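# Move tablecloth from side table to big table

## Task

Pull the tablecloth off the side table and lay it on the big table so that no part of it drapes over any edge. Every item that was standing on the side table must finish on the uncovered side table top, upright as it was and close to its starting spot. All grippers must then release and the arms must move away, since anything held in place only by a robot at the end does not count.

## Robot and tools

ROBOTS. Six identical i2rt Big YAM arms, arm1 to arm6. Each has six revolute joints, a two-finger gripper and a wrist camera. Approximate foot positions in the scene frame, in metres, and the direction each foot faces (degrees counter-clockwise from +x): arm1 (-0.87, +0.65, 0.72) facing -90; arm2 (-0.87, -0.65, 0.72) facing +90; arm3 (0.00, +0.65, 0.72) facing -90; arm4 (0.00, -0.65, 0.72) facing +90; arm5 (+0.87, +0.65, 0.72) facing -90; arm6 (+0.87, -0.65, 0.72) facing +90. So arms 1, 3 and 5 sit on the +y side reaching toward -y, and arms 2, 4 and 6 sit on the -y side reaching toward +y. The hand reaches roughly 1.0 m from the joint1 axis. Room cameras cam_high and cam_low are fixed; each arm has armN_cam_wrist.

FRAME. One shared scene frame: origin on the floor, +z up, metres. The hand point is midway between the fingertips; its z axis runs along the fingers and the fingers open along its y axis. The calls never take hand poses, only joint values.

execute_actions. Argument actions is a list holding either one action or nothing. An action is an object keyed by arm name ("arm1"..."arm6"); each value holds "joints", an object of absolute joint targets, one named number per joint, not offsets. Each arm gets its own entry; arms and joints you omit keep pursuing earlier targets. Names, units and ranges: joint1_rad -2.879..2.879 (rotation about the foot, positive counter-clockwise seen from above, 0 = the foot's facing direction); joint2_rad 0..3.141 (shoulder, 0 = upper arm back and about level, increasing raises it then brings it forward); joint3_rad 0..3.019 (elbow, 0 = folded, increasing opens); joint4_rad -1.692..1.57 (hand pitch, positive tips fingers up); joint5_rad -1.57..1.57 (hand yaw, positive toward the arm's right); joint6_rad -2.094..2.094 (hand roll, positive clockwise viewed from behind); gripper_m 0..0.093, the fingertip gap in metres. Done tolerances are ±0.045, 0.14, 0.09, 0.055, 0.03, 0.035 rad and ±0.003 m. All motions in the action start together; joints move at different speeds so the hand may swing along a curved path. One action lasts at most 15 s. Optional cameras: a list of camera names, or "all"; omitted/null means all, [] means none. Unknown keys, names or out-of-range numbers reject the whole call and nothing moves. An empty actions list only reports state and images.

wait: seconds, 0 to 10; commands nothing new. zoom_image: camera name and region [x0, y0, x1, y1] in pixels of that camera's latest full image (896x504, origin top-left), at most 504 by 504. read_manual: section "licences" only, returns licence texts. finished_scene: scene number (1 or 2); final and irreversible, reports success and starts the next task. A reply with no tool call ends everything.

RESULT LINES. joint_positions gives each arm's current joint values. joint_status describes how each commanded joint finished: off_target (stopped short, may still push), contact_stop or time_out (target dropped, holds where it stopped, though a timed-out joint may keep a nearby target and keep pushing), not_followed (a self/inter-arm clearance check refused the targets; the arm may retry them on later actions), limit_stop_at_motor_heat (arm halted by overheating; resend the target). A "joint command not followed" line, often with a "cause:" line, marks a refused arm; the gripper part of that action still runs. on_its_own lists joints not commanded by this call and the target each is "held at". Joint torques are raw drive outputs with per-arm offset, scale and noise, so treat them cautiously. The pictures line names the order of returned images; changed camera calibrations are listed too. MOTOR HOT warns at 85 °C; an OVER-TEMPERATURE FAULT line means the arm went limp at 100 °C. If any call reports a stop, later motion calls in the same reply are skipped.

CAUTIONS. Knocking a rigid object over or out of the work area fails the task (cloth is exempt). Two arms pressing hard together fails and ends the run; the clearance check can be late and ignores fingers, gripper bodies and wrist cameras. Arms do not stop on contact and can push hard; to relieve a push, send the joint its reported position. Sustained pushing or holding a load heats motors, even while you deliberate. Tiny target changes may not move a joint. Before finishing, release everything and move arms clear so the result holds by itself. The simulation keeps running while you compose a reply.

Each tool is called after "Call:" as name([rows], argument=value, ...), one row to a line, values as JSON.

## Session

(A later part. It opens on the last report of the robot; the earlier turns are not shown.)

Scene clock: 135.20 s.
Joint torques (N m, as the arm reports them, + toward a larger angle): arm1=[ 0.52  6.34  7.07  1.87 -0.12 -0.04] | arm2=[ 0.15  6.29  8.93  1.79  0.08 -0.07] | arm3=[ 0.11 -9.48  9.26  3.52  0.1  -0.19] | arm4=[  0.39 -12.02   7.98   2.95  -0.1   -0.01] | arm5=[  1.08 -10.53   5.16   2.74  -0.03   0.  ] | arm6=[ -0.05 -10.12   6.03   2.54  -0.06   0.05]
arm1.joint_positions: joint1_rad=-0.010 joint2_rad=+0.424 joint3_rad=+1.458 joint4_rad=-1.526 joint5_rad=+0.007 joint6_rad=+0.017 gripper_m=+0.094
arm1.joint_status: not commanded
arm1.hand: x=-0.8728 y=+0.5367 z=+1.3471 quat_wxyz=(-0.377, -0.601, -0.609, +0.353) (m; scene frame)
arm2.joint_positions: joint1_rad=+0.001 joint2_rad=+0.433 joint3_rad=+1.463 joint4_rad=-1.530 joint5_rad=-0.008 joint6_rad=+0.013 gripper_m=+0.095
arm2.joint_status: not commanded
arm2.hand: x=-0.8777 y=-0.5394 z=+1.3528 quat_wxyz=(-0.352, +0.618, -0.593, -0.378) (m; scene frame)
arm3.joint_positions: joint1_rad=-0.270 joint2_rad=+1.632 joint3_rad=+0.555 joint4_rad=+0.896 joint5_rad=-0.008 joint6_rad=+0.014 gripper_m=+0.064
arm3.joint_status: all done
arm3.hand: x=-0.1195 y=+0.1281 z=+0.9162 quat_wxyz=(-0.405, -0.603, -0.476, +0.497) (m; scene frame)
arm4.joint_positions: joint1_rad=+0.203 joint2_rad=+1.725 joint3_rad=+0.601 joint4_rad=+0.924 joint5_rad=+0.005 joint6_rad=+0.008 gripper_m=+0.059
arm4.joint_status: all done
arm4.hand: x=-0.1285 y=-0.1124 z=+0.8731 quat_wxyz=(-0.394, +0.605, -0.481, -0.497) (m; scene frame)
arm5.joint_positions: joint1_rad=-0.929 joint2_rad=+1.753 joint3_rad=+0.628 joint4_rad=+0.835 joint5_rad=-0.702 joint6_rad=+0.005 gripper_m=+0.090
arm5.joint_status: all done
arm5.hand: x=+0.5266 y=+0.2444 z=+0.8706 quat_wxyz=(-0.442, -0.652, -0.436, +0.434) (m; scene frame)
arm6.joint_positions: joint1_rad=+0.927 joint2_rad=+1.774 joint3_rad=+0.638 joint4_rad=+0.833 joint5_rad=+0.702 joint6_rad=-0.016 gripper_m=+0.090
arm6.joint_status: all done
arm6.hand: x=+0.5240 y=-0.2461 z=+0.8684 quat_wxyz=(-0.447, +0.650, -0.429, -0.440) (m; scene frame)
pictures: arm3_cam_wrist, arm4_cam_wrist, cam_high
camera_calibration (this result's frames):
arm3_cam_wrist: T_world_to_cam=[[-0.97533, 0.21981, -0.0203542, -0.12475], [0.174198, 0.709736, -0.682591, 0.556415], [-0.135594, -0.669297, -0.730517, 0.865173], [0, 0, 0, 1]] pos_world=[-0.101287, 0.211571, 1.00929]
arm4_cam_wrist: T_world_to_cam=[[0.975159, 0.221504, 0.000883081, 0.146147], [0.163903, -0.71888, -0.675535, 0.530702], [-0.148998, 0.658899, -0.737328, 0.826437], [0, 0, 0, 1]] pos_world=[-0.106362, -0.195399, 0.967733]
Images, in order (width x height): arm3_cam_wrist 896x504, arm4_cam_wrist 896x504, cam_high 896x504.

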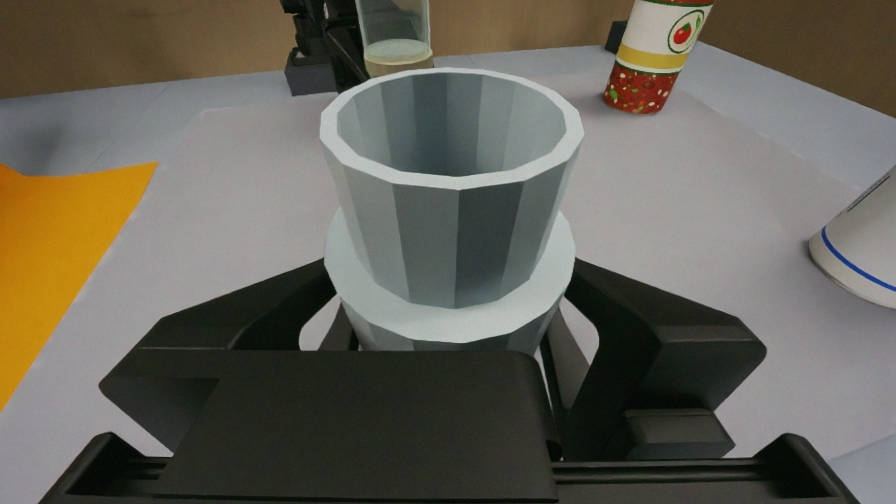

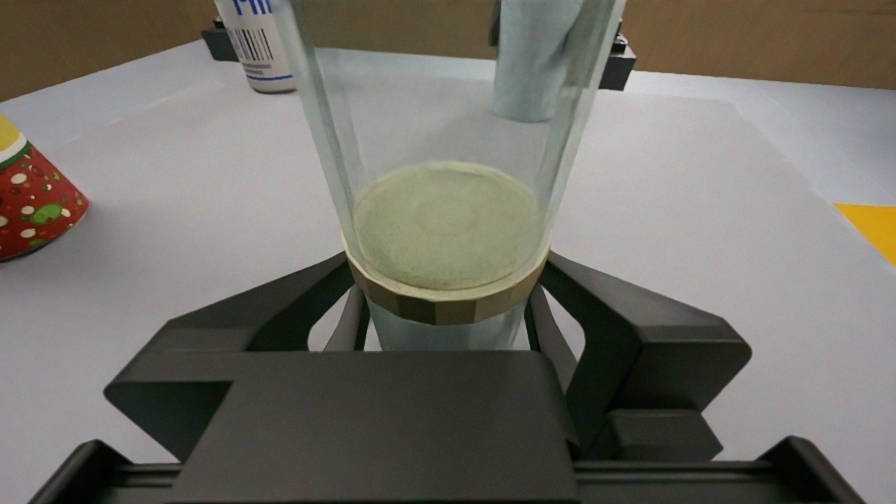

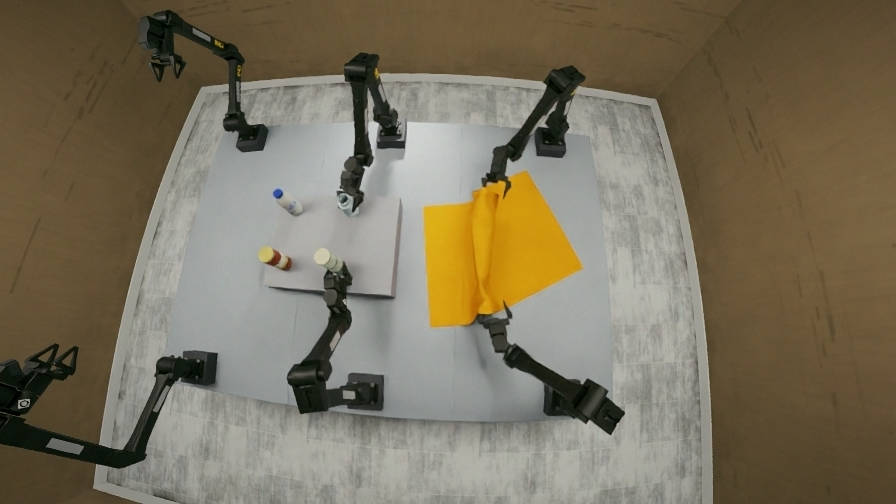

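Call:
execute_actions([
  {"arm3":{"joints":{"gripper_m":0.093}},"arm4":{"joints":{"gripper_m":0.093}},"arm5":{"joints":{"joint1_rad":-1.15,"joint2_rad":1.59,"joint3_rad":0.335,"joint4_rad":0.95}},"arm6":{"joints":{"joint1_rad":1.15,"joint2_rad":1.59,"joint3_rad":0.335,"joint4_rad":0.95}}},
], cameras=["cam_high"])

Call:
execute_actions([
  {"arm3":{"joints":{"joint2_rad":1.3,"joint3_rad":0.2}},"arm4":{"joints":{"joint2_rad":1.33,"joint3_rad":0.2}},"arm5":{"joints":{"joint1_rad":-1.35,"joint2_rad":1.2}},"arm6":{"joints":{"joint1_rad":1.35,"joint2_rad":1.2}}},
], cameras=["cam_high","cam_low"])

Scene clock: 143.30 s.
Joint torques (N m, as the arm reports them, + toward a larger angle): arm1=[ 0.51  6.46  7.07  1.88 -0.13 -0.05] | arm2=[ 0.47  5.78  8.87  1.65  0.01 -0.05] | arm3=[  0.76 -10.48   9.3    2.84   0.08  -0.17] | arm4=[  0.54 -11.89   7.99   2.46  -0.02   0.02] | arm5=[ 1.86 -6.93  4.15  2.77 -0.09  0.01] | arm6=[-1.08 -6.07  5.21  2.63  0.    0.05]
arm1.joint_positions: joint1_rad=-0.010 joint2_rad=+0.424 joint3_rad=+1.458 joint4_rad=-1.526 joint5_rad=+0.007 joint6_rad=+0.017 gripper_m=+0.094
arm1.joint_status: not commanded
arm1.hand: x=-0.8728 y=+0.5367 z=+1.3471 quat_wxyz=(-0.377, -0.601, -0.609, +0.353) (m; scene frame)
arm2.joint_positions: joint1_rad=+0.001 joint2_rad=+0.433 joint3_rad=+1.463 joint4_rad=-1.530 joint5_rad=-0.008 joint6_rad=+0.013 gripper_m=+0.095
arm2.joint_status: not commanded
arm2.hand: x=-0.8777 y=-0.5394 z=+1.3528 quat_wxyz=(-0.352, +0.618, -0.593, -0.378) (m; scene frame)
arm3.joint_positions: joint1_rad=-0.270 joint2_rad=+1.632 joint3_rad=+0.555 joint4_rad=+0.908 joint5_rad=-0.008 joint6_rad=+0.014 gripper_m=+0.093
arm3.joint_status: all done
arm3.hand: x=-0.1196 y=+0.1276 z=+0.9191 quat_wxyz=(-0.408, -0.600, -0.473, +0.500) (m; scene frame)
arm4.joint_positions: joint1_rad=+0.203 joint2_rad=+1.725 joint3_rad=+0.601 joint4_rad=+0.943 joint5_rad=+0.005 joint6_rad=+0.008 gripper_m=+0.093
arm4.joint_status: all done
arm4.hand: x=-0.1287 y=-0.1116 z=+0.8776 quat_wxyz=(-0.398, +0.601, -0.477, -0.503) (m; scene frame)
arm5.joint_positions: joint1_rad=-1.156 joint2_rad=+1.583 joint3_rad=+0.331 joint4_rad=+0.934 joint5_rad=-0.701 joint6_rad=+0.005 gripper_m=+0.090
arm5.joint_status: all done
arm5.hand: x=+0.5435 y=+0.3779 z=+0.8666 quat_wxyz=(-0.389, -0.706, -0.358, +0.472) (m; scene frame)
arm6.joint_positions: joint1_rad=+1.158 joint2_rad=+1.581 joint3_rad=+0.338 joint4_rad=+0.929 joint5_rad=+0.701 joint6_rad=-0.016 gripper_m=+0.090
arm6.joint_status: all done
arm6.hand: x=+0.5401 y=-0.3811 z=+0.8700 quat_wxyz=(-0.395, +0.698, -0.349, -0.484) (m; scene frame)
pictures: cam_high
Images, in order (width x height): cam_high 896x504.

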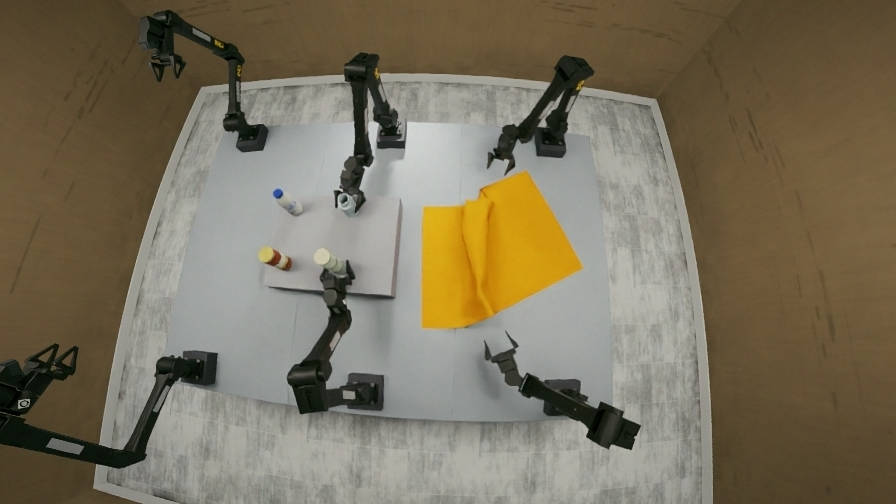

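Scene clock: 144.43 s.
Joint torques (N m, as the arm reports them, + toward a larger angle): arm1=[ 0.55  6.3   7.1   1.9  -0.12 -0.05] | arm2=[ 0.24  6.19  8.8   1.58 -0.01 -0.04] | arm3=[ 0.83 -4.79  6.88  2.75  0.12 -0.18] | arm4=[-0.27 -5.83  5.84  2.23 -0.13  0.03] | arm5=[ 1.86 -4.63  7.02  2.55  0.05  0.02] | arm6=[-0.73 -3.41  8.17  2.57 -0.17  0.03]
arm1.joint_positions: joint1_rad=-0.010 joint2_rad=+0.424 joint3_rad=+1.458 joint4_rad=-1.526 joint5_rad=+0.007 joint6_rad=+0.017 gripper_m=+0.094
arm1.joint_status: not commanded
arm1.hand: x=-0.8728 y=+0.5367 z=+1.3471 quat_wxyz=(-0.377, -0.601, -0.609, +0.353) (m; scene frame)
arm2.joint_positions: joint1_rad=+0.001 joint2_rad=+0.433 joint3_rad=+1.463 joint4_rad=-1.530 joint5_rad=-0.008 joint6_rad=+0.013 gripper_m=+0.095
arm2.joint_status: not commanded
arm2.hand: x=-0.8777 y=-0.5394 z=+1.3528 quat_wxyz=(-0.352, +0.618, -0.593, -0.378) (m; scene frame)
arm3.joint_positions: joint1_rad=-0.270 joint2_rad=+1.300 joint3_rad=+0.204 joint4_rad=+0.911 joint5_rad=-0.008 joint6_rad=+0.014 gripper_m=+0.093
arm3.joint_status: all done
arm3.hand: x=-0.0896 y=+0.2579 z=+0.9212 quat_wxyz=(-0.404, -0.603, -0.476, +0.496) (m; scene frame)
arm4.joint_positions: joint1_rad=+0.203 joint2_rad=+1.335 joint3_rad=+0.202 joint4_rad=+0.946 joint5_rad=+0.005 joint6_rad=+0.008 gripper_m=+0.093
arm4.joint_status: all done
arm4.hand: x=-0.0935 y=-0.2584 z=+0.8948 quat_wxyz=(-0.397, +0.602, -0.478, -0.501) (m; scene frame)
arm5.joint_positions: joint1_rad=-1.351 joint2_rad=+1.197 joint3_rad=+0.331 joint4_rad=+0.936 joint5_rad=-0.700 joint6_rad=+0.005 gripper_m=+0.090
arm5.joint_status: all done
arm5.hand: x=+0.5051 y=+0.4469 z=+1.0169 quat_wxyz=(-0.313, -0.613, -0.325, +0.649) (m; scene frame)
arm6.joint_positions: joint1_rad=+1.353 joint2_rad=+1.193 joint3_rad=+0.338 joint4_rad=+0.932 joint5_rad=+0.700 joint6_rad=-0.016 gripper_m=+0.090
arm6.joint_status: all done
arm6.hand: x=+0.5059 y=-0.4552 z=+1.0208 quat_wxyz=(-0.318, +0.603, -0.314, -0.661) (m; scene frame)
pictures: cam_high, cam_low
Images, in order (width x height): cam_high 896x504, cam_low 896x504.

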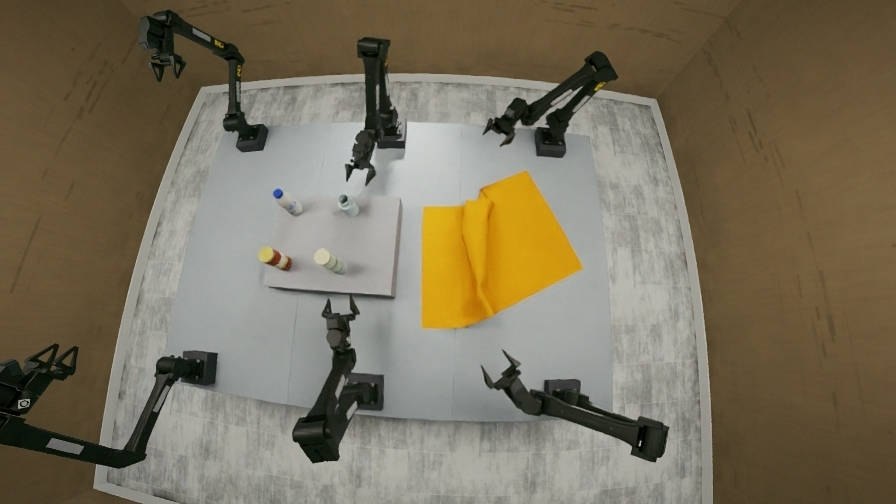

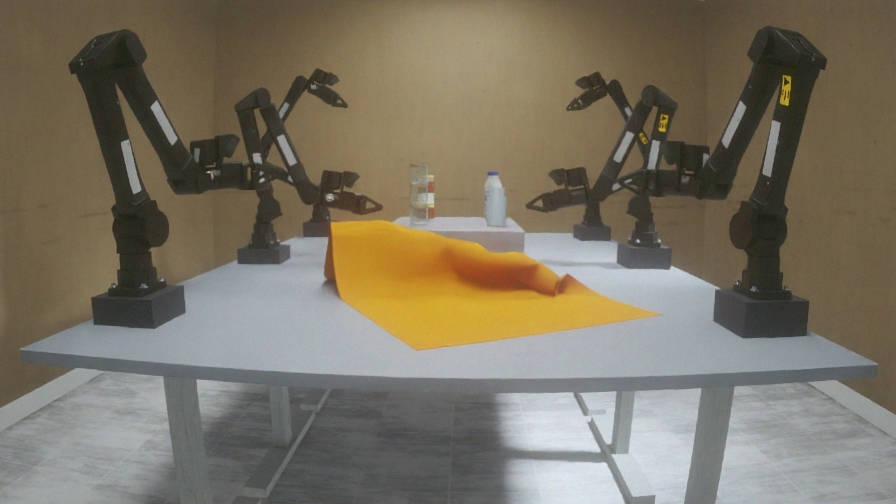

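Move a bit clearer.

Call:
execute_actions([
  {"arm3":{"joints":{"joint2_rad":0.6}},"arm4":{"joints":{"joint2_rad":0.6}},"arm5":{"joints":{"joint2_rad":0.7}},"arm6":{"joints":{"joint2_rad":0.7}}},
], cameras=["cam_high"])

Call:
finished_scene(scene=1)

Scene clock: 149.30 s.
Joint torques (N m, as the arm reports them, + toward a larger angle): arm1=[ 0.5   6.38  7.13  1.87 -0.13 -0.05] | arm2=[ 0.2   5.71  8.89  1.62  0.02 -0.08] | arm3=[ 0.66  1.65 11.61  2.27  0.06 -0.21] | arm4=[ 0.35 -0.15 10.2   1.65 -0.08  0.03] | arm5=[ 1.72 -0.65  9.34  2.05  0.24  0.07] | arm6=[-0.73  0.86 10.72  2.03 -0.41  0.  ]
arm1.joint_positions: joint1_rad=-0.010 joint2_rad=+0.424 joint3_rad=+1.458 joint4_rad=-1.526 joint5_rad=+0.007 joint6_rad=+0.017 gripper_m=+0.094
arm1.joint_status: not commanded
arm1.hand: x=-0.8728 y=+0.5367 z=+1.3471 quat_wxyz=(-0.377, -0.601, -0.609, +0.353) (m; scene frame)
arm2.joint_positions: joint1_rad=+0.001 joint2_rad=+0.433 joint3_rad=+1.463 joint4_rad=-1.530 joint5_rad=-0.008 joint6_rad=+0.013 gripper_m=+0.095
arm2.joint_status: not commanded
arm2.hand: x=-0.8777 y=-0.5394 z=+1.3528 quat_wxyz=(-0.352, +0.618, -0.593, -0.378) (m; scene frame)
arm3.joint_positions: joint1_rad=-0.270 joint2_rad=+0.601 joint3_rad=+0.204 joint4_rad=+0.915 joint5_rad=-0.008 joint6_rad=+0.014 gripper_m=+0.093
arm3.joint_status: all done
arm3.hand: x=-0.0699 y=+0.3446 z=+1.1672 quat_wxyz=(-0.545, -0.393, -0.312, +0.672) (m; scene frame)
arm4.joint_positions: joint1_rad=+0.203 joint2_rad=+0.605 joint3_rad=+0.202 joint4_rad=+0.951 joint5_rad=+0.005 joint6_rad=+0.008 gripper_m=+0.093
arm4.joint_status: all done
arm4.hand: x=-0.0728 y=-0.3496 z=+1.1516 quat_wxyz=(-0.540, +0.382, -0.304, -0.686) (m; scene frame)
arm5.joint_positions: joint1_rad=-1.351 joint2_rad=+0.697 joint3_rad=+0.331 joint4_rad=+0.938 joint5_rad=-0.700 joint6_rad=+0.005 gripper_m=+0.090
arm5.joint_status: all done
arm5.hand: x=+0.5951 y=+0.4672 z=+1.1869 quat_wxyz=(-0.262, -0.418, -0.354, +0.795) (m; scene frame)
arm6.joint_positions: joint1_rad=+1.353 joint2_rad=+0.695 joint3_rad=+0.338 joint4_rad=+0.934 joint5_rad=+0.700 joint6_rad=-0.016 gripper_m=+0.090
arm6.joint_status: all done
arm6.hand: x=+0.6009 y=-0.4793 z=+1.1884 quat_wxyz=(-0.264, +0.409, -0.342, -0.804) (m; scene frame)
pictures: cam_high
Images, in order (width x height): cam_high 896x504.

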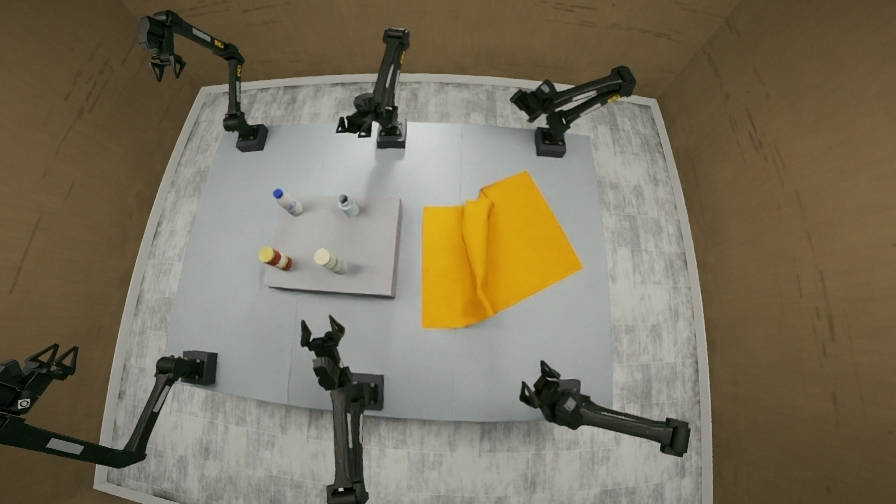

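The scene is finished: the task was done.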